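# Push a square block flush against a flat board

## Task

Slide the square block and the board (both flat pieces) into contact so that a full edge of the block lies flush along one side or end of the board, with one block corner matching one board corner. Never clamp either piece in the fingers or raise it off the table, as that counts as failure; tipping a piece over is allowed. At the finish both pieces must lie flat on the table, in or close to where they began, touching no fixed object, with nothing in the gripper, and staying in place without the robot holding them. Release and pull the arm away when done.

## Robot and tools

Robot: one six-joint arm on a base, plus a two-finger parallel gripper. Joint order, used in every command row and every per-joint list in results: waist (joint_0), shoulder (joint_1), elbow (joint_2), wrist pitch (joint_3), wrist yaw (joint_4), wrist roll (joint_5), then the gripper. Stated joint ranges in radians: waist -3.054 to 3.054, shoulder 0.000 to 3.142, elbow 0.000 to 2.356, wrist pitch -1.571 to 1.571, wrist yaw -1.571 to 1.571, wrist roll -3.142 to 3.142 (true ends may differ by 0.010).

Frame: scene frame origin sits on the table surface under the arm base; +z up, +x forward, +y to the left when facing +x. The gripper fingers point along its own +x and close along its y. end_effector_position (metres) is the point between the pads, roughly 3-4 cm short of the fingertips; it can be a bit wrong at long reach.

execute_actions(actions): a list of actions. Each action is a table of 0 to 15 rows; each row lasts one control step (1/30 s) and a short table repeats its last row until 15 steps are used (0.5 s per action). A row is 7 numbers, each in [-1, 1]: six joint offsets then the gripper opening. The joint numbers are offsets relative to the angles at the beginning of that action (not the previous row), scaled so 1.0 equals 0.9615 rad for waist, shoulder and elbow, 1.713 for wrist pitch, 1.767 for wrist yaw, 1.728 for wrist roll. The opening is absolute: +1 fully open, about -0.80 where empty fingers close, lower values add nothing. Closing from fully open takes at least about 0.5 s. An action that would push a joint more than 0.010 rad beyond its range is rejected; if the first action is rejected or any action is malformed, nothing in the call runs. An empty list just reports state and images.

move(target, speed, blocking): target is one 7-number row as above, but its joint offsets count from the Joint positions in the latest result that listed them. All joints travel together so the hand arcs; duration is clamped to 0.5-10 s. speed is the top rate in rad/s of the joint with the most travel, 0.01 to 2, default 0.5. Moves do not stop for obstacles; faster moves and targets set deeper past contact hit and press harder. blocking=false returns after 0.5 s while motion continues; then use wait or stop before sending any new rows or moves. wait(seconds): 0 to 10, lets time pass holding the last command. stop(): brakes a running move (needs some room). zoom_image(camera, region): camera is cam_head_left, cam_head_right, cam_high, cam_low or cam_wrist; region [x0, y0, x1, y1] in pixels of that 504x504 image, at most 504 by 504. show_instructions() shows the reference pictures; read_manual(section) gives licence text only. finished_scene(scene) ends the current scene (give its number) irreversibly and reports success.

Motion limits: each joint target may lead its measured angle by at most 0.211 rad (first three joints), 0.213 (pitch), 0.267 (yaw), 0.228 (roll), and targets are scaled back if they would move the hand over 70 mm from where it is, so big changes need several actions. Friction may leave joints short, especially at full reach; check the reported angles after moving.

Results: a state line with hand position, quaternion (wxyz) and velocities; Joint positions and Joint velocities (rad, rad/s, then finger gap in m, 0.088 fully open); Joint targets (what joints are driven toward now); joint torques and external torque estimates (one extra line per earlier action, up to 4); grip_measured on the command scale; grip_effort_n (motor effort in N, negative means closing, ~83 N cap). A move adds a 'move:' line: outcome (done, off_target, moving, held, fault), limits=held or limits=none, and the joint farthest from target. 'joint sent to its limit' means a joint was clipped at its end; 'joint command not followed' means a clearance check altered targets. Camera images arrive in the order cam_head_left, cam_head_right, cam_high, cam_low, cam_wrist, with changed calibration listed when it differs.

Hazards: contact torque reaching a joint's load limit (waist 17.8, shoulder 22, elbow 22, wrist pitch 5.8, wrist yaw 5.78, wrist roll 5.42 N m) freezes the arm for 10 s and drops the rest of the call. Sustained loads heat motors (MOTOR HOT from 50 °C, OVER-TEMPERATURE FAULT at 95 °C, possible power loss). For this task push with the fingers or hand edge gently and slowly; never close the fingers on either piece, never lift them, avoid hard impacts, and keep everything on the table. Loose objects may occasionally get nudged by outside forces. Finish with the gripper empty and the arm raised away from both pieces.

Each tool is called after "Emit:" as name([rows], argument=value, ...), one row to a line, values as JSON.

Reference images:

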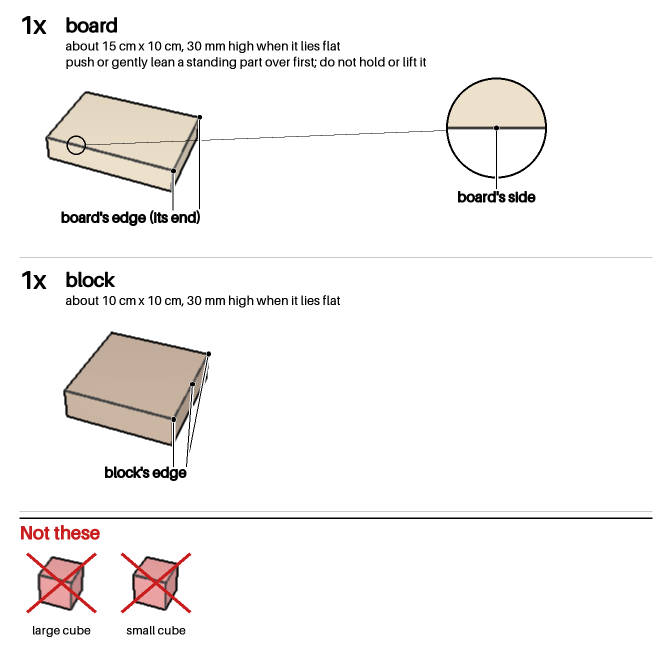

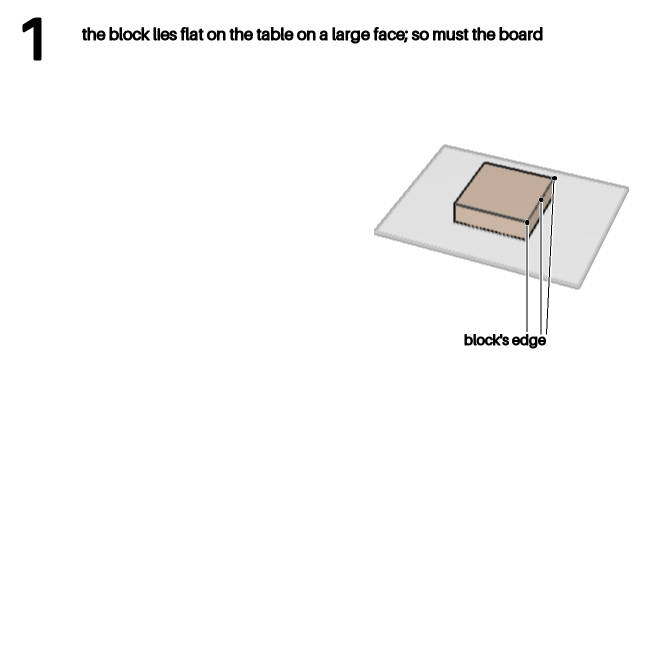

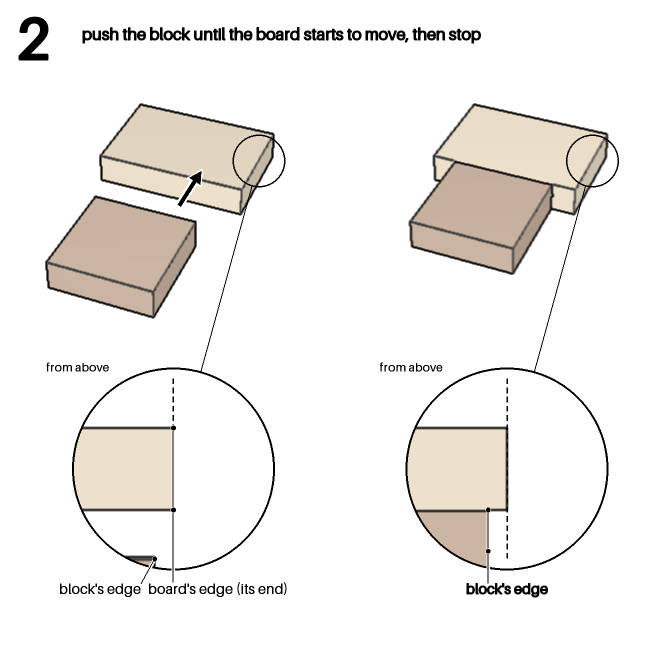

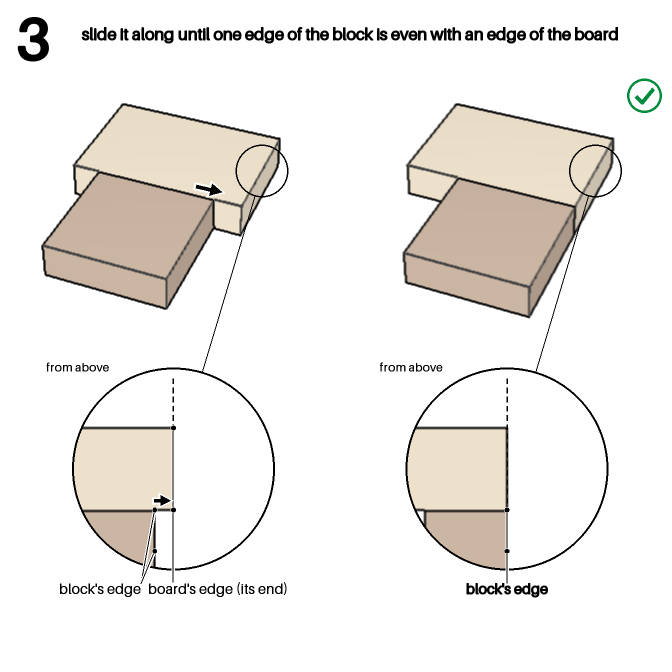

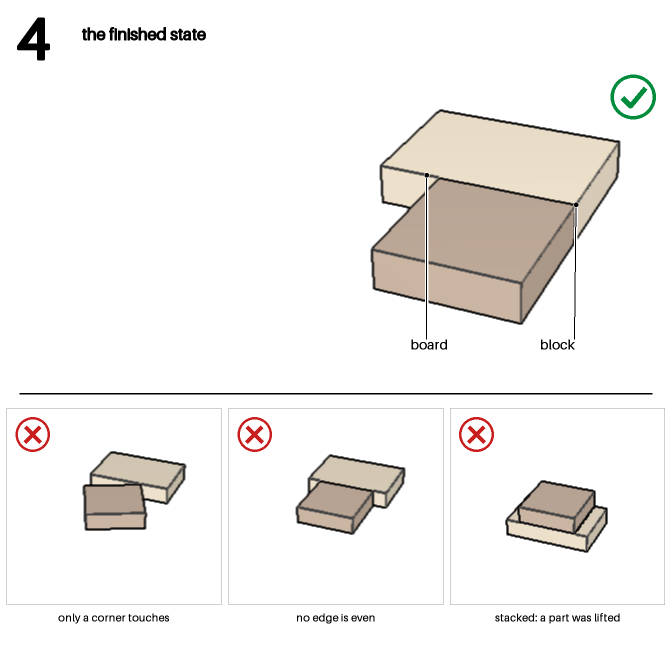

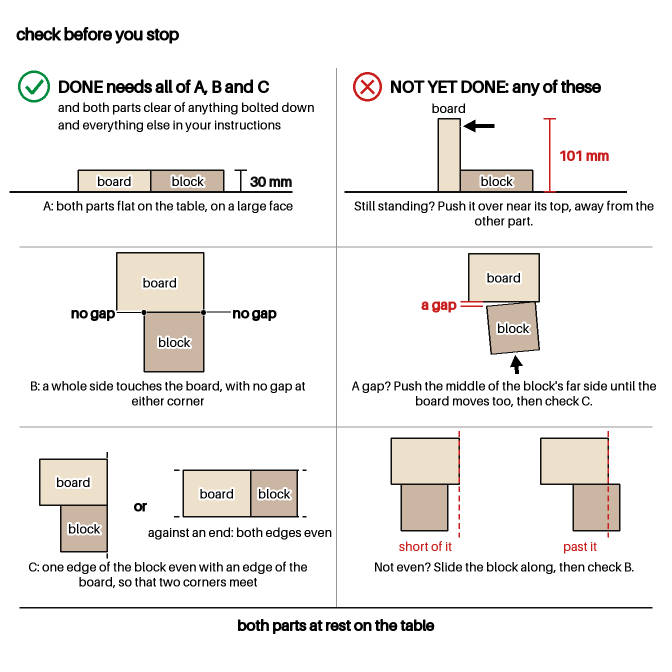

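## Session

Emit:
execute_actions(actions=[])

Scene clock: 0.00 s.
end_effector_position=(+0.2662, +0.0762, +0.2694) grip_measured=+0.856 grip_effort_n=n/a end_effector_quat_wxyz=(+0.878, -0.206, +0.418, -0.113) end_effector_velocity=(-0.002, -0.001, -0.001) end_effector_angular_velocity=(-0.013, +0.018, +0.015)
Joint names: [waist, shoulder, elbow, wrist pitch, wrist yaw, wrist roll]
Joint positions: [ 0.819  1.321  1.037 -0.946  0.725  0.351  0.081]
Joint velocities: [-0.002 -0.002 -0.002 -0.007 -0.007 -0.022 -0.   ]
Joint torques (N m, as the arm reports them, + toward a larger angle): no reading
External joint torques (N m, as the arm's controller estimates them; a push from outside toward a larger angle lowers the number): no reading
Motor temperatures (°C, as the motors report them): [27 25 28 25 27 25]
Heat: hottest elbow 28 °C (+0.0 °C/min).
Joint targets: [0.819 1.321 1.037 -0.946 0.725 0.351]

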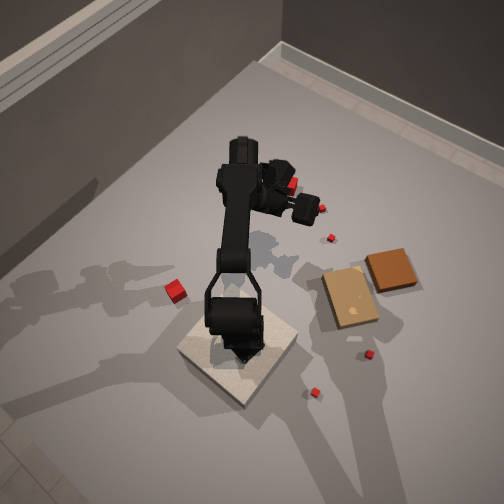

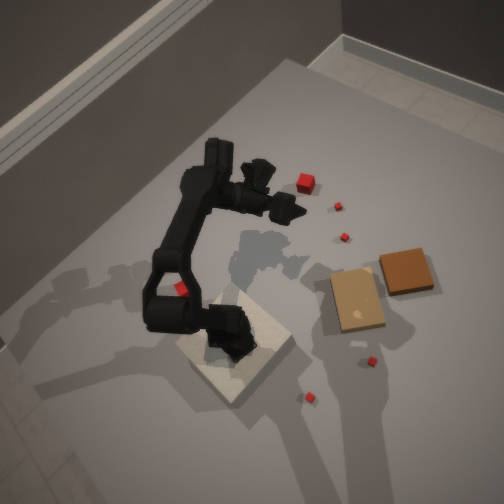

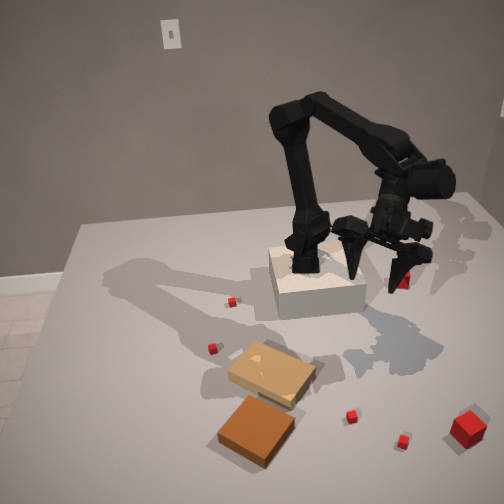

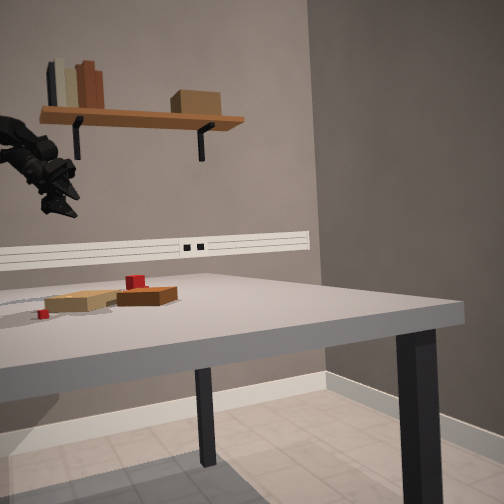

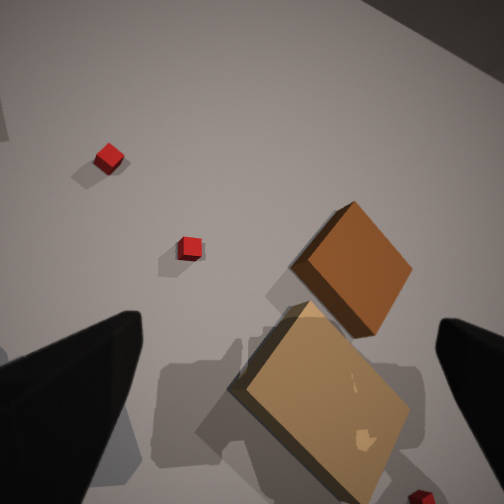

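Emit:
zoom_image(camera="cam_head_left", region=[300,230,440,350])

Emit:
zoom_image(camera="cam_high", region=[190,330,340,480])

Region (300, 230, 440, 350) of cam_head_left's 504x504 image, scaled by 3.600, with more detail than that image has; it fills the top 432 rows of this view, and the rest is white.

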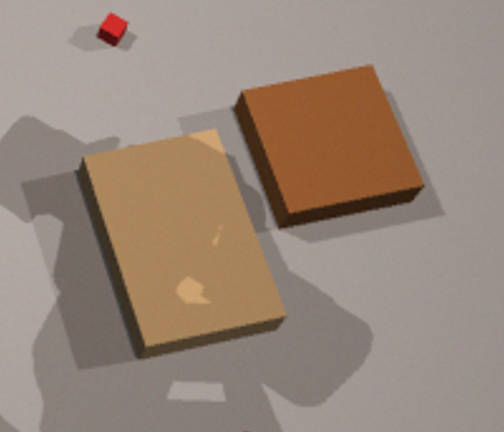

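Region (190, 330, 340, 480) of cam_high's 504x504 image, scaled by 3.360, with more detail than that image has.

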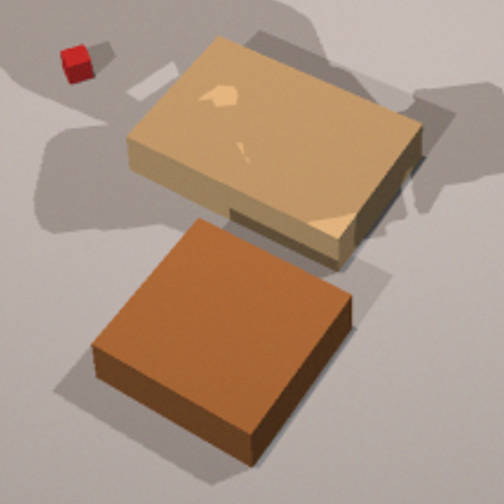

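Emit:
move(target=[-0.8905,0.8914,0.6226,-0.048,-0.4103,-0.8362,1], speed=1.0)

Scene clock: 54.60 s.
end_effector_position=(+0.3996, -0.0899, +0.1254) grip_measured=+1.000 grip_effort_n=15.1 end_effector_quat_wxyz=(+0.659, -0.303, +0.622, +0.295) end_effector_velocity=(-0.001, +0.000, +0.002) end_effector_angular_velocity=(+0.008, +0.001, -0.009)
Joint names: [waist, shoulder, elbow, wrist pitch, wrist yaw, wrist roll]
Joint positions: [-0.038  2.161  1.628 -1.026  0.002 -1.091  0.088]
Joint velocities: [-0.002 -0.002  0.002 -0.007 -0.007  0.007  0.   ]
Joint torques (N m, as the arm reports them, + toward a larger angle): [ 0.49 -6.89  5.6   0.32 -0.16 -0.05]
External joint torques (N m, as the arm's controller estimates them; a push from outside toward a larger angle lowers the number): [ 0.15  3.04 -0.22 -0.08 -0.08 -0.05]
Motor temperatures (°C, as the motors report them): [27 28 34 27 28 25]
Heat: hottest elbow 34 °C (+6.6 °C/min).
Joint targets: [-0.037 2.178 1.636 -1.028 -0.000 -1.095]
move: off_target; limits=none; farthest joint: the shoulder, 0.017 radians from its target (0.857 radians at the start)
camera_calibration (this result's frames):
cam_wrist: T_world_to_cam=[[0.785784, -0.618413, -0.0104598, -0.359931], [-0.591736, -0.756593, 0.278235, 0.165083], [-0.179978, -0.212443, -0.960456, 0.253709], [0, 0, 0, 1]] pos_world=[0.426176, -0.0437866, 0.19398]

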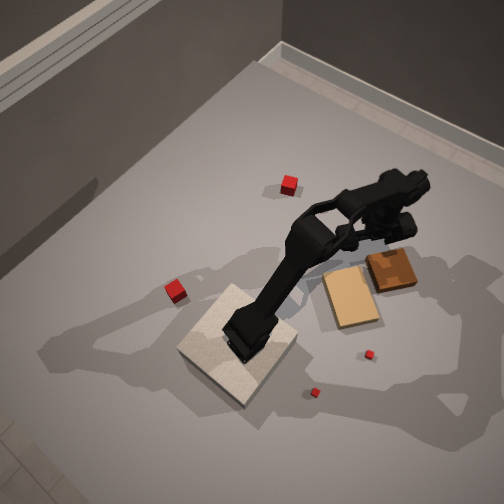

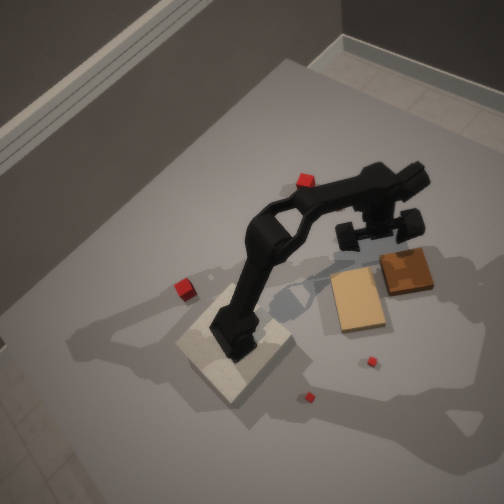

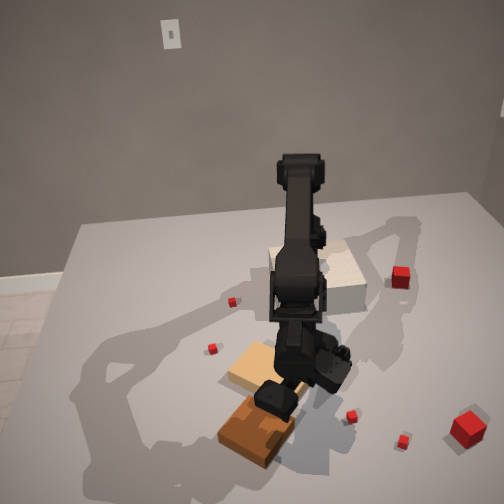

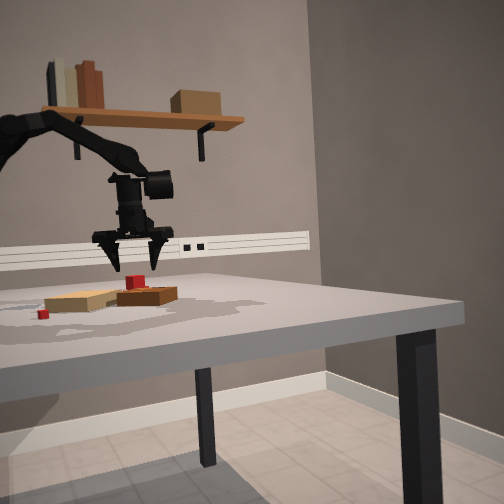

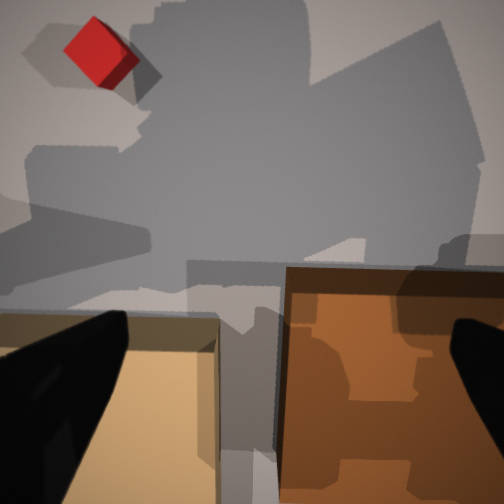

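Emit:
move(target=[0.049,0.183,-0.0475,0.1155,0,0.025,1], speed=0.3)

Scene clock: 64.27 s.
end_effector_position=(+0.4216, -0.0732, +0.0568) grip_measured=+1.000 grip_effort_n=15.1 end_effector_quat_wxyz=(+0.661, -0.305, +0.619, +0.295) end_effector_velocity=(-0.003, +0.003, -0.001) end_effector_angular_velocity=(+0.010, +0.011, -0.004)
Joint names: [waist, shoulder, elbow, wrist pitch, wrist yaw, wrist roll]
Joint positions: [ 0.007  2.317  1.594 -0.828  0.002 -1.051  0.088]
Joint velocities: [ 0.002 -0.002 -0.007 -0.007 -0.007  0.007  0.   ]
Joint torques (N m, as the arm reports them, + toward a larger angle): [ 0.5  -7.1   3.3   0.51 -0.07  0.12]
External joint torques (N m, as the arm's controller estimates them; a push from outside toward a larger angle lowers the number): [ 0.19  3.31 -2.06  0.12  0.    0.12]
Motor temperatures (°C, as the motors report them): [27 30 35 27 28 25]
Heat: hottest elbow 35 °C (+6.1 °C/min).
Joint targets: [0.009 2.337 1.582 -0.828 0.002 -1.048]
move: off_target; limits=none; farthest joint: the shoulder, 0.020 radians from its target (0.176 radians at the start)
camera_calibration (this result's frames):
cam_wrist: T_world_to_cam=[[0.788337, -0.615231, -0.00389001, -0.368865], [-0.590828, -0.758801, 0.274122, 0.209496], [-0.1716, -0.213802, -0.961687, 0.191795], [0, 0, 0, 1]] pos_world=[0.447478, -0.0269649, 0.125585]

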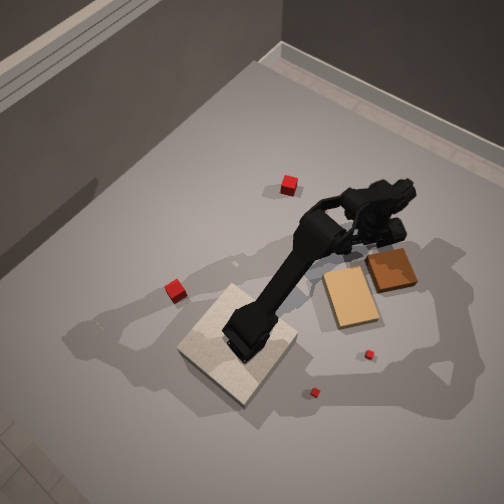

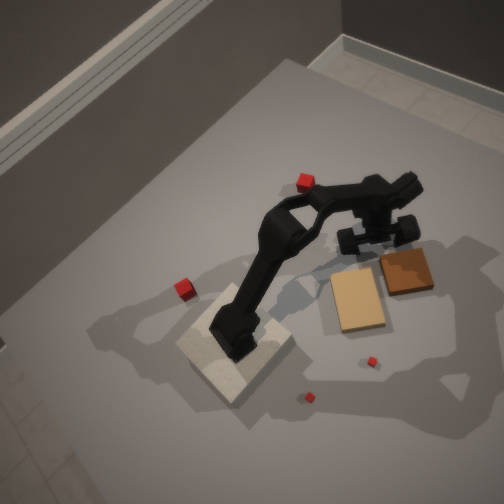

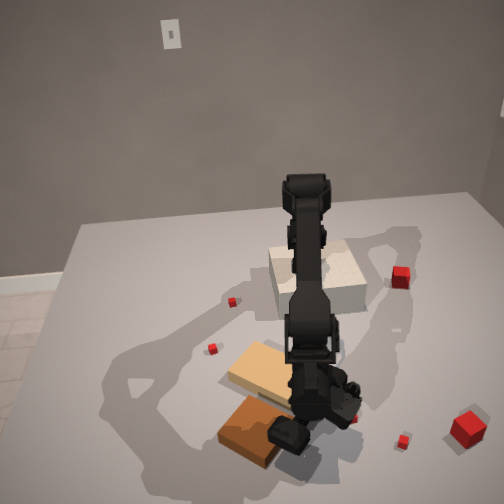

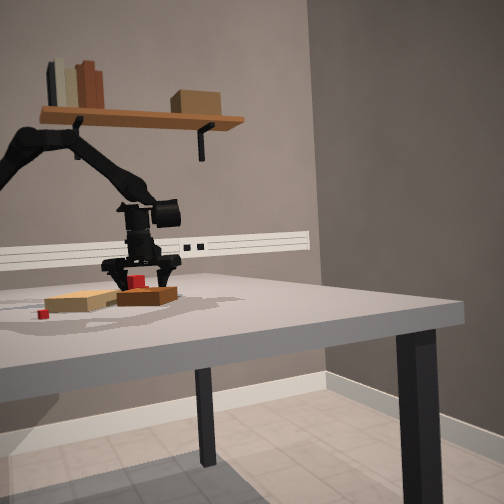

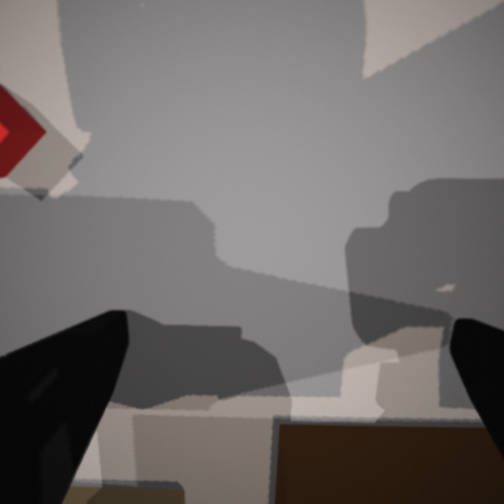

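Emit:
move(target=[-0.1366,-0.092,-0.1855,0.0364,0,-0.0752,1], speed=0.08)

Scene clock: 73.67 s.
end_effector_position=(+0.3845, -0.1122, +0.0545) grip_measured=+1.000 grip_effort_n=15.1 end_effector_quat_wxyz=(+0.661, -0.305, +0.616, +0.301) end_effector_velocity=(+0.002, +0.002, +0.001) end_effector_angular_velocity=(+0.004, -0.009, +0.010)
Joint names: [waist, shoulder, elbow, wrist pitch, wrist yaw, wrist roll]
Joint positions: [-0.111  2.228  1.435 -0.762 -0.011 -1.177  0.088]
Joint velocities: [ 0.002 -0.002 -0.002  0.007 -0.007 -0.007  0.   ]
Joint torques (N m, as the arm reports them, + toward a larger angle): [-1.06 -8.37  2.35  0.15  0.43 -0.08]
External joint torques (N m, as the arm's controller estimates them; a push from outside toward a larger angle lowers the number): [-1.48  1.46 -2.93 -0.25  0.54 -0.08]
Motor temperatures (°C, as the motors report them): [27 32 34 27 28 25]
Heat: hottest elbow 34 °C (+3.0 °C/min).
Joint targets: [-0.125 2.228 1.415 -0.766 0.002 -1.180]
move: off_target; limits=none; farthest joint: the elbow, 0.019 radians from its target (0.178 radians at the start)
camera_calibration (this result's frames):
cam_wrist: T_world_to_cam=[[0.79431, -0.607432, -0.00987633, -0.364755], [-0.583384, -0.767199, 0.266586, 0.155237], [-0.16951, -0.20599, -0.963761, 0.175002], [0, 0, 0, 1]] pos_world=[0.409955, -0.0664175, 0.123673]

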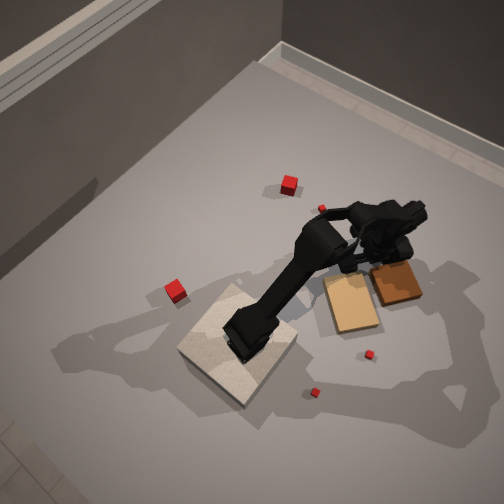

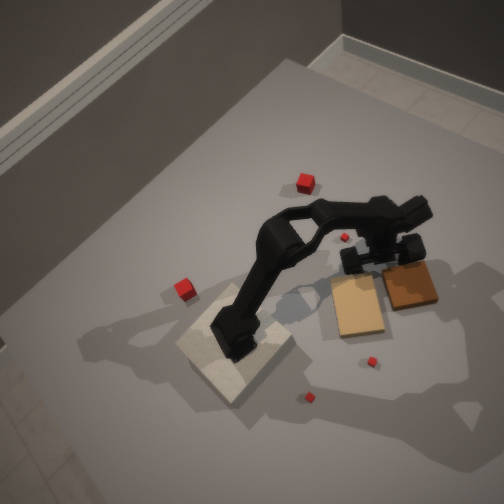

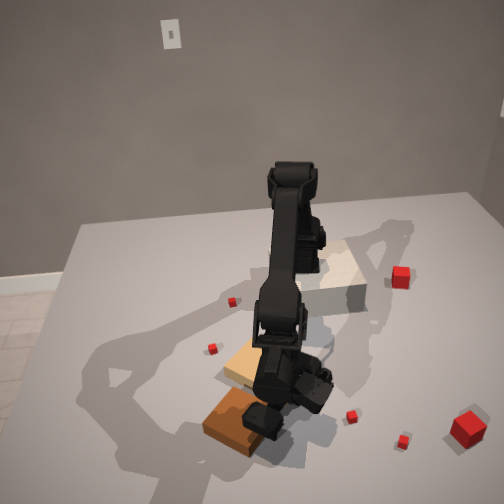

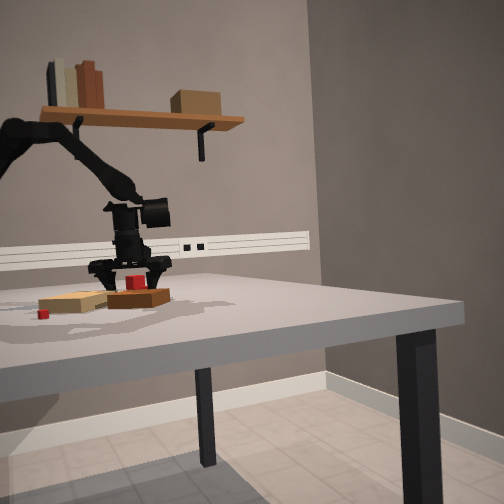

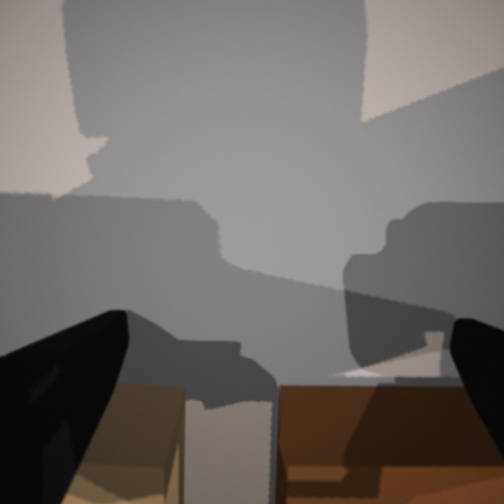

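Emit:
move(target=[0.076,-0.07,0.2,-0.154,0.006,0.05,1], speed=0.4)

Emit:
execute_actions([
  [[-0.01,-0.06,-0.06,0.005,0,0.06,1],[-0.015,-0.12,-0.13,0.01,0,0.12,1],[-0.025,-0.18,-0.21,0.02,0,0.2,1]],
])

Scene clock: 86.60 s.
end_effector_position=(+0.3978, -0.0887, +0.1205) grip_measured=+1.000 grip_effort_n=15.1 end_effector_quat_wxyz=(+0.656, -0.300, +0.624, +0.300) end_effector_velocity=(-0.006, -0.003, +0.000) end_effector_angular_velocity=(-0.002, +0.023, -0.014)
Joint names: [waist, shoulder, elbow, wrist pitch, wrist yaw, wrist roll]
Joint positions: [-0.038  2.169  1.62  -1.023 -0.002 -1.094  0.088]
Joint velocities: [-0.007 -0.002 -0.002 -0.022  0.007  0.007  0.   ]
Joint torques (N m, as the arm reports them, + toward a larger angle): [ 0.43 -9.2   5.42  0.31  0.    0.14]
External joint torques (N m, as the arm's controller estimates them; a push from outside toward a larger angle lowers the number): [ 0.23  0.71 -0.32 -0.07  0.08  0.13]
Motor temperatures (°C, as the motors report them): [27 36 33 26 28 25]
Heat: hottest shoulder 36 °C (+4.0 °C/min).
Joint targets: [-0.038 2.161 1.627 -1.025 -0.000 -1.091]
move: done; limits=none; farthest joint: the shoulder, 0.008 radians from its target (0.067 radians at the start)
camera_calibration (this result's frames):
cam_wrist: T_world_to_cam=[[0.787311, -0.616108, -0.0235176, -0.356646], [-0.586459, -0.760105, 0.279834, 0.163648], [-0.190284, -0.206524, -0.95976, 0.253485], [0, 0, 0, 1]] pos_world=[0.424998, -0.0429922, 0.189103]

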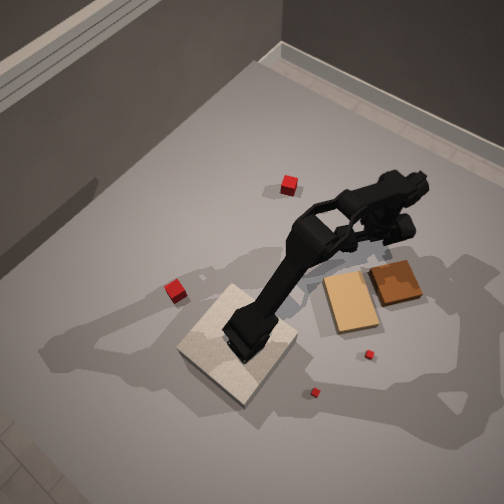

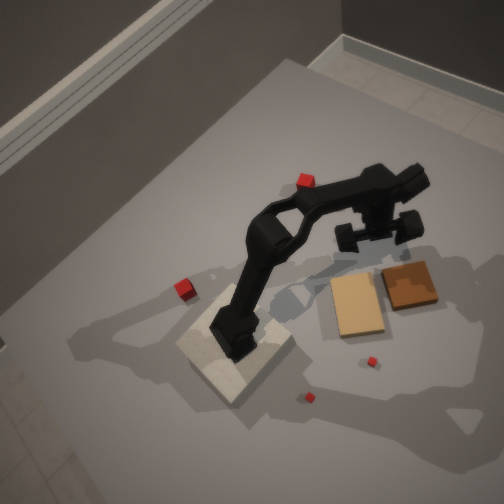

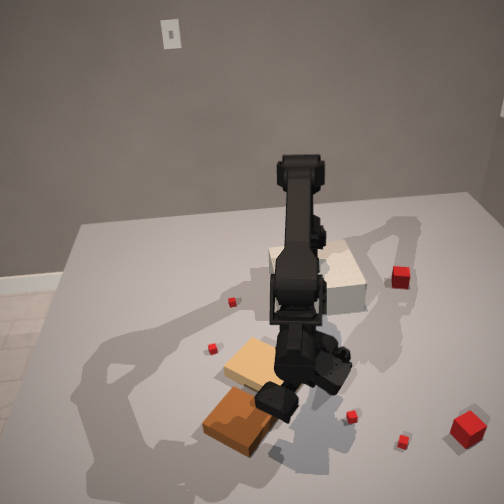

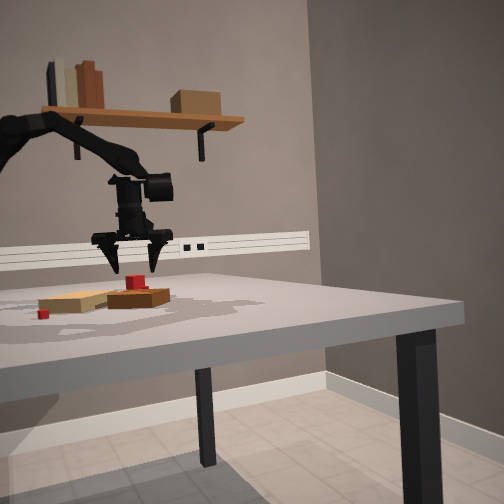

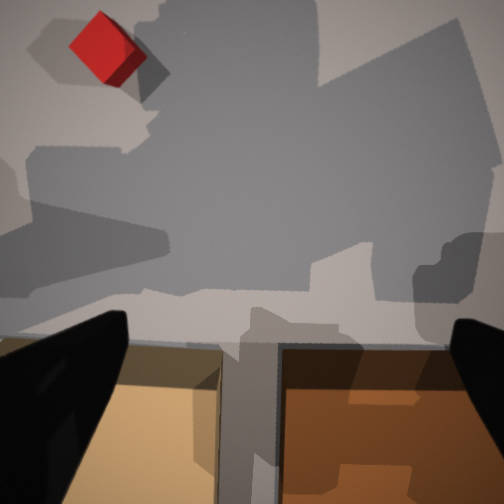

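Scene clock: 87.10 s.
end_effector_position=(+0.3575, -0.0893, +0.1345) grip_measured=+1.000 grip_effort_n=14.7 end_effector_quat_wxyz=(+0.702, -0.177, +0.666, +0.180) end_effector_velocity=(+0.001, +0.000, +0.000) end_effector_angular_velocity=(+0.020, -0.012, -0.014)
Joint names: [waist, shoulder, elbow, wrist pitch, wrist yaw, wrist roll]
Joint positions: [-0.062  2.003  1.429 -0.991 -0.002 -0.753  0.088]
Joint velocities: [-0.007 -0.002 -0.002  0.007 -0.022  0.007  0.   ]
Joint torques (N m, as the arm reports them, + toward a larger angle): [ 0.33 -8.22  3.65  0.65 -0.08  0.17]
External joint torques (N m, as the arm's controller estimates them; a push from outside toward a larger angle lowers the number): [ 0.06  0.74 -2.26  0.18  0.    0.17]
Motor temperatures (°C, as the motors report them): [27 36 33 26 28 25]
Heat: hottest shoulder 36 °C (+4.1 °C/min).
Joint targets: [-0.062 1.996 1.419 -0.989 -0.002 -0.748]
camera_calibration (this result's frames):
cam_wrist: T_world_to_cam=[[0.515743, -0.856059, -0.034239, -0.247851], [-0.819842, -0.504737, 0.270369, 0.243159], [-0.248733, -0.11137, -0.962148, 0.288847], [0, 0, 0, 1]] pos_world=[0.399026, -0.0572751, 0.203685]

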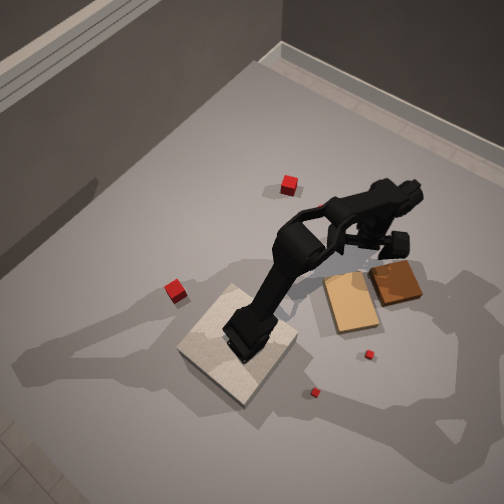

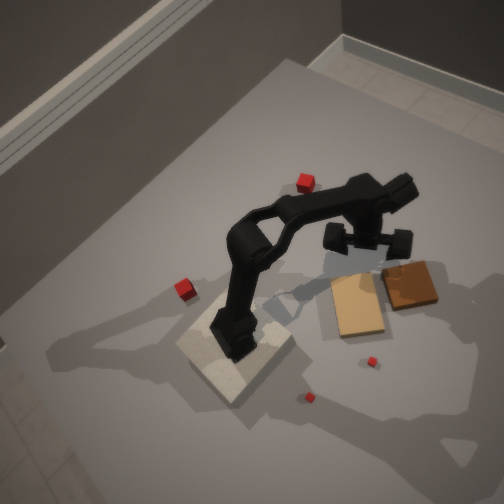

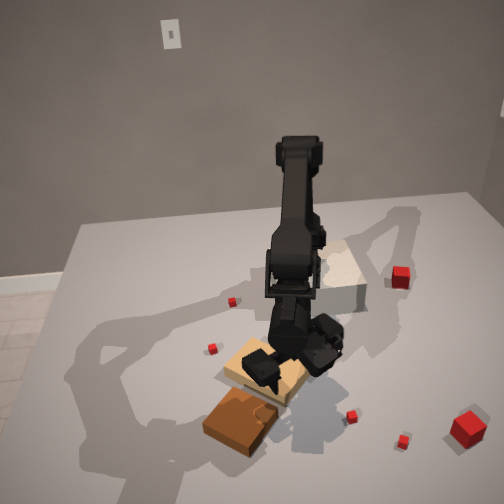

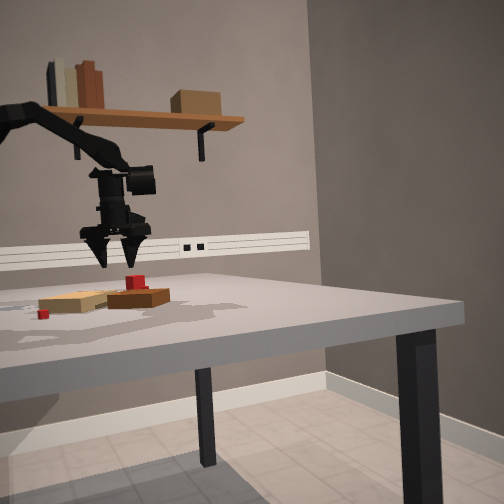

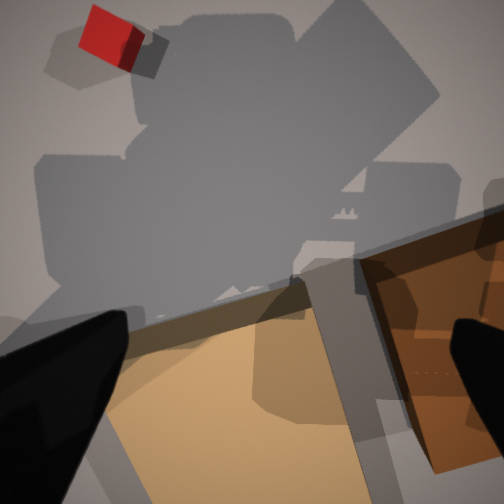

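Emit:
move(target=[-0.0588,-0.55,-0.685,0.07,0,0.664,1], speed=0.9)

Scene clock: 91.13 s.
end_effector_position=(+0.2107, -0.0652, +0.1226) grip_measured=+1.000 grip_effort_n=13.3 end_effector_quat_wxyz=(+0.676, +0.250, +0.655, -0.227) end_effector_velocity=(-0.002, +0.001, -0.000) end_effector_angular_velocity=(+0.008, +0.004, +0.020)
Joint names: [waist, shoulder, elbow, wrist pitch, wrist yaw, wrist roll]
Joint positions: [-0.117  1.481  0.782 -0.873 -0.002  0.391  0.088]
Joint velocities: [-0.002 -0.002 -0.002 -0.007 -0.007 -0.022  0.   ]
Joint torques (N m, as the arm reports them, + toward a larger angle): [-0.03 -4.64  3.43  0.65 -0.01  0.15]
External joint torques (N m, as the arm's controller estimates them; a push from outside toward a larger angle lowers the number): [-0.18 -0.09 -2.1   0.24  0.    0.15]
Motor temperatures (°C, as the motors report them): [27 36 33 26 28 25]
Heat: hottest shoulder 36 °C (+3.0 °C/min).
Joint targets: [-0.119 1.474 0.771 -0.871 -0.002 0.395]
move: off_target; limits=none; farthest joint: the elbow, 0.011 radians from its target (0.659 radians at the start)
camera_calibration (this result's frames):
cam_wrist: T_world_to_cam=[[-0.60829, -0.789272, -0.0838629, 0.0953541], [-0.770857, 0.562291, 0.299346, 0.193893], [-0.18911, 0.246735, -0.950452, 0.252856], [0, 0, 0, 1]] pos_world=[0.255284, -0.0961523, 0.190283]

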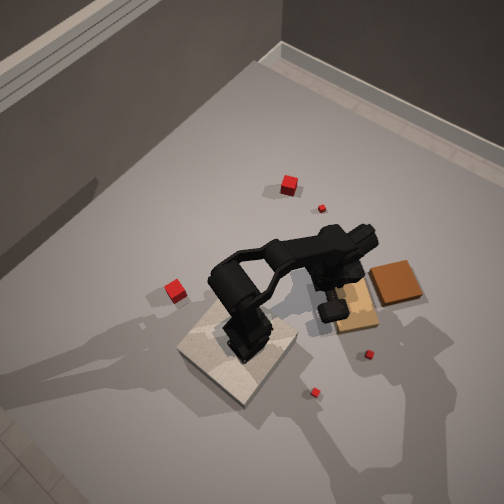

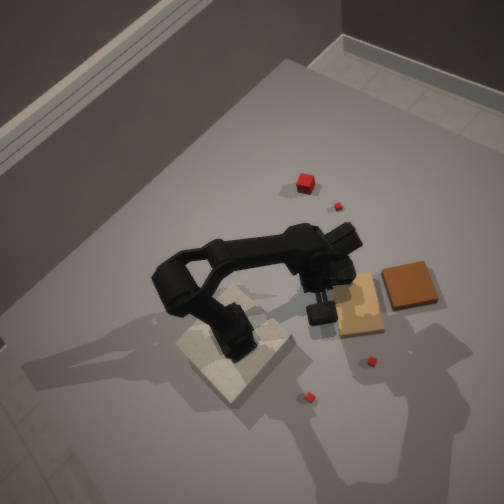

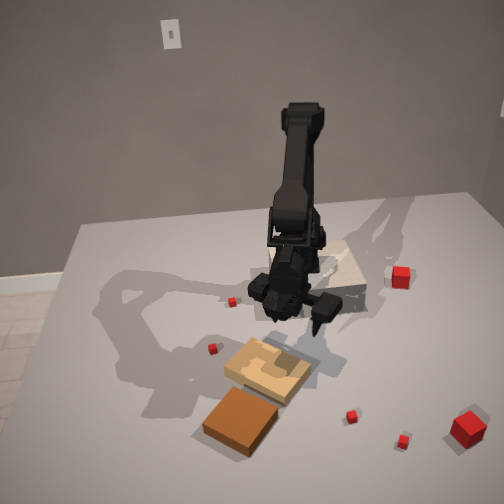

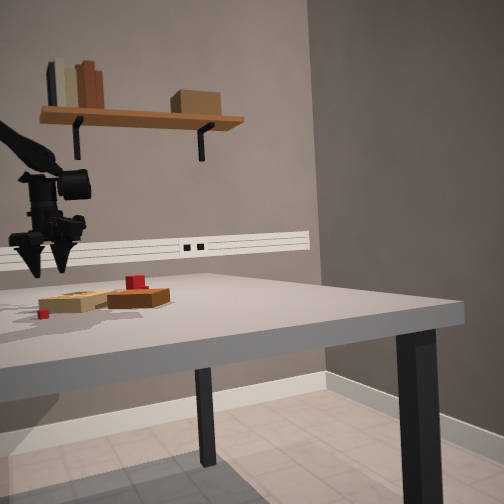

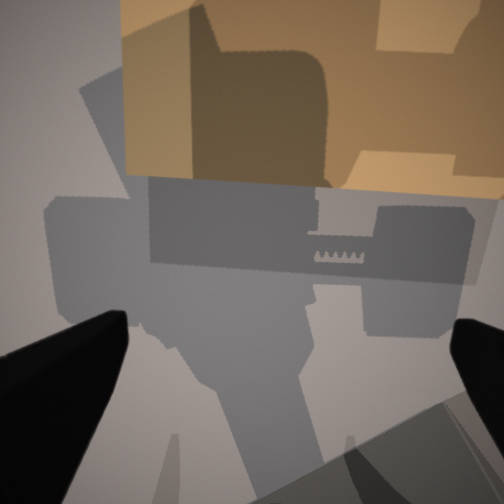

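Emit:
move(target=[-0.025,0.252,-0.122,0.1986,0,-0.011,1], speed=0.35)

Scene clock: 98.23 s.
end_effector_position=(+0.2221, -0.0717, +0.0524) grip_measured=+1.000 grip_effort_n=13.3 end_effector_quat_wxyz=(+0.675, +0.251, +0.655, -0.229) end_effector_velocity=(-0.003, +0.002, +0.001) end_effector_angular_velocity=(+0.012, +0.014, +0.006)
Joint names: [waist, shoulder, elbow, wrist pitch, wrist yaw, wrist roll]
Joint positions: [-0.138  1.713  0.673 -0.535 -0.002  0.375  0.088]
Joint velocities: [-0.002 -0.002  0.002 -0.022 -0.007 -0.007  0.   ]
Joint torques (N m, as the arm reports them, + toward a larger angle): [-0.02 -3.55  2.71  0.64 -0.01 -0.06]
External joint torques (N m, as the arm's controller estimates them; a push from outside toward a larger angle lowers the number): [-0.19  1.74 -1.72  0.26 -0.01 -0.06]
Motor temperatures (°C, as the motors report them): [27 35 33 26 28 25]
Heat: hottest shoulder 35 °C (+2.0 °C/min).
Joint targets: [-0.140 1.724 0.664 -0.533 -0.002 0.372]
move: off_target; limits=none; farthest joint: the shoulder, 0.011 radians from its target (0.242 radians at the start)
camera_calibration (this result's frames):
cam_wrist: T_world_to_cam=[[-0.612582, -0.785982, -0.083517, 0.0923612], [-0.767423, 0.566145, 0.300902, 0.226762], [-0.189221, 0.24842, -0.949991, 0.190015], [0, 0, 0, 1]] pos_world=[0.266556, -0.102989, 0.119993]

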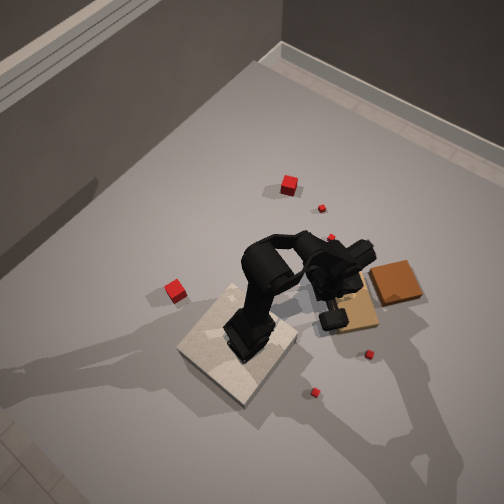

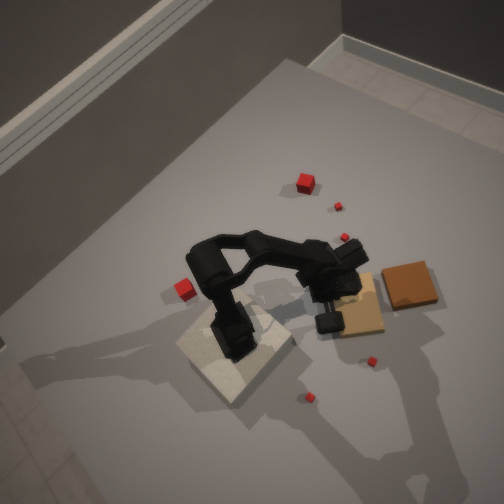

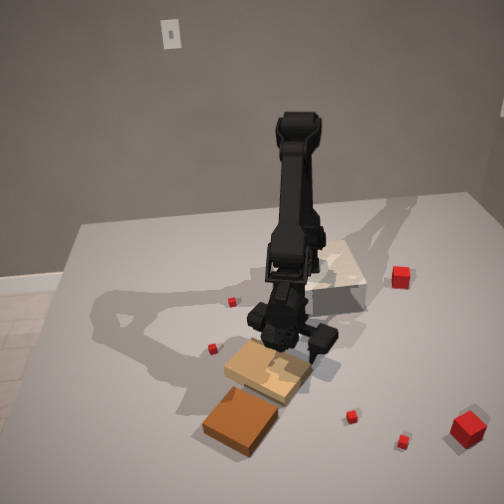

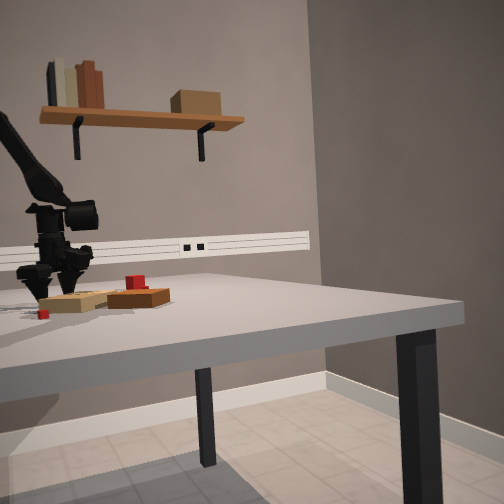

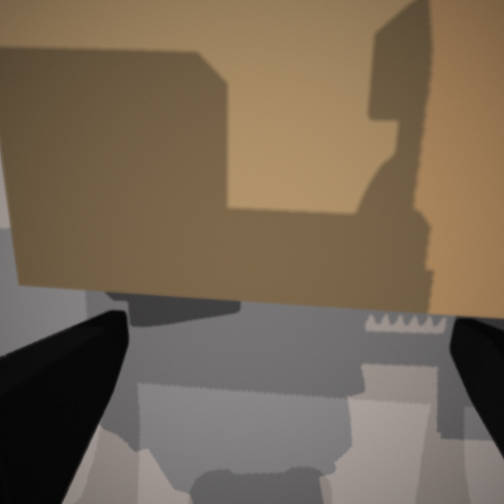

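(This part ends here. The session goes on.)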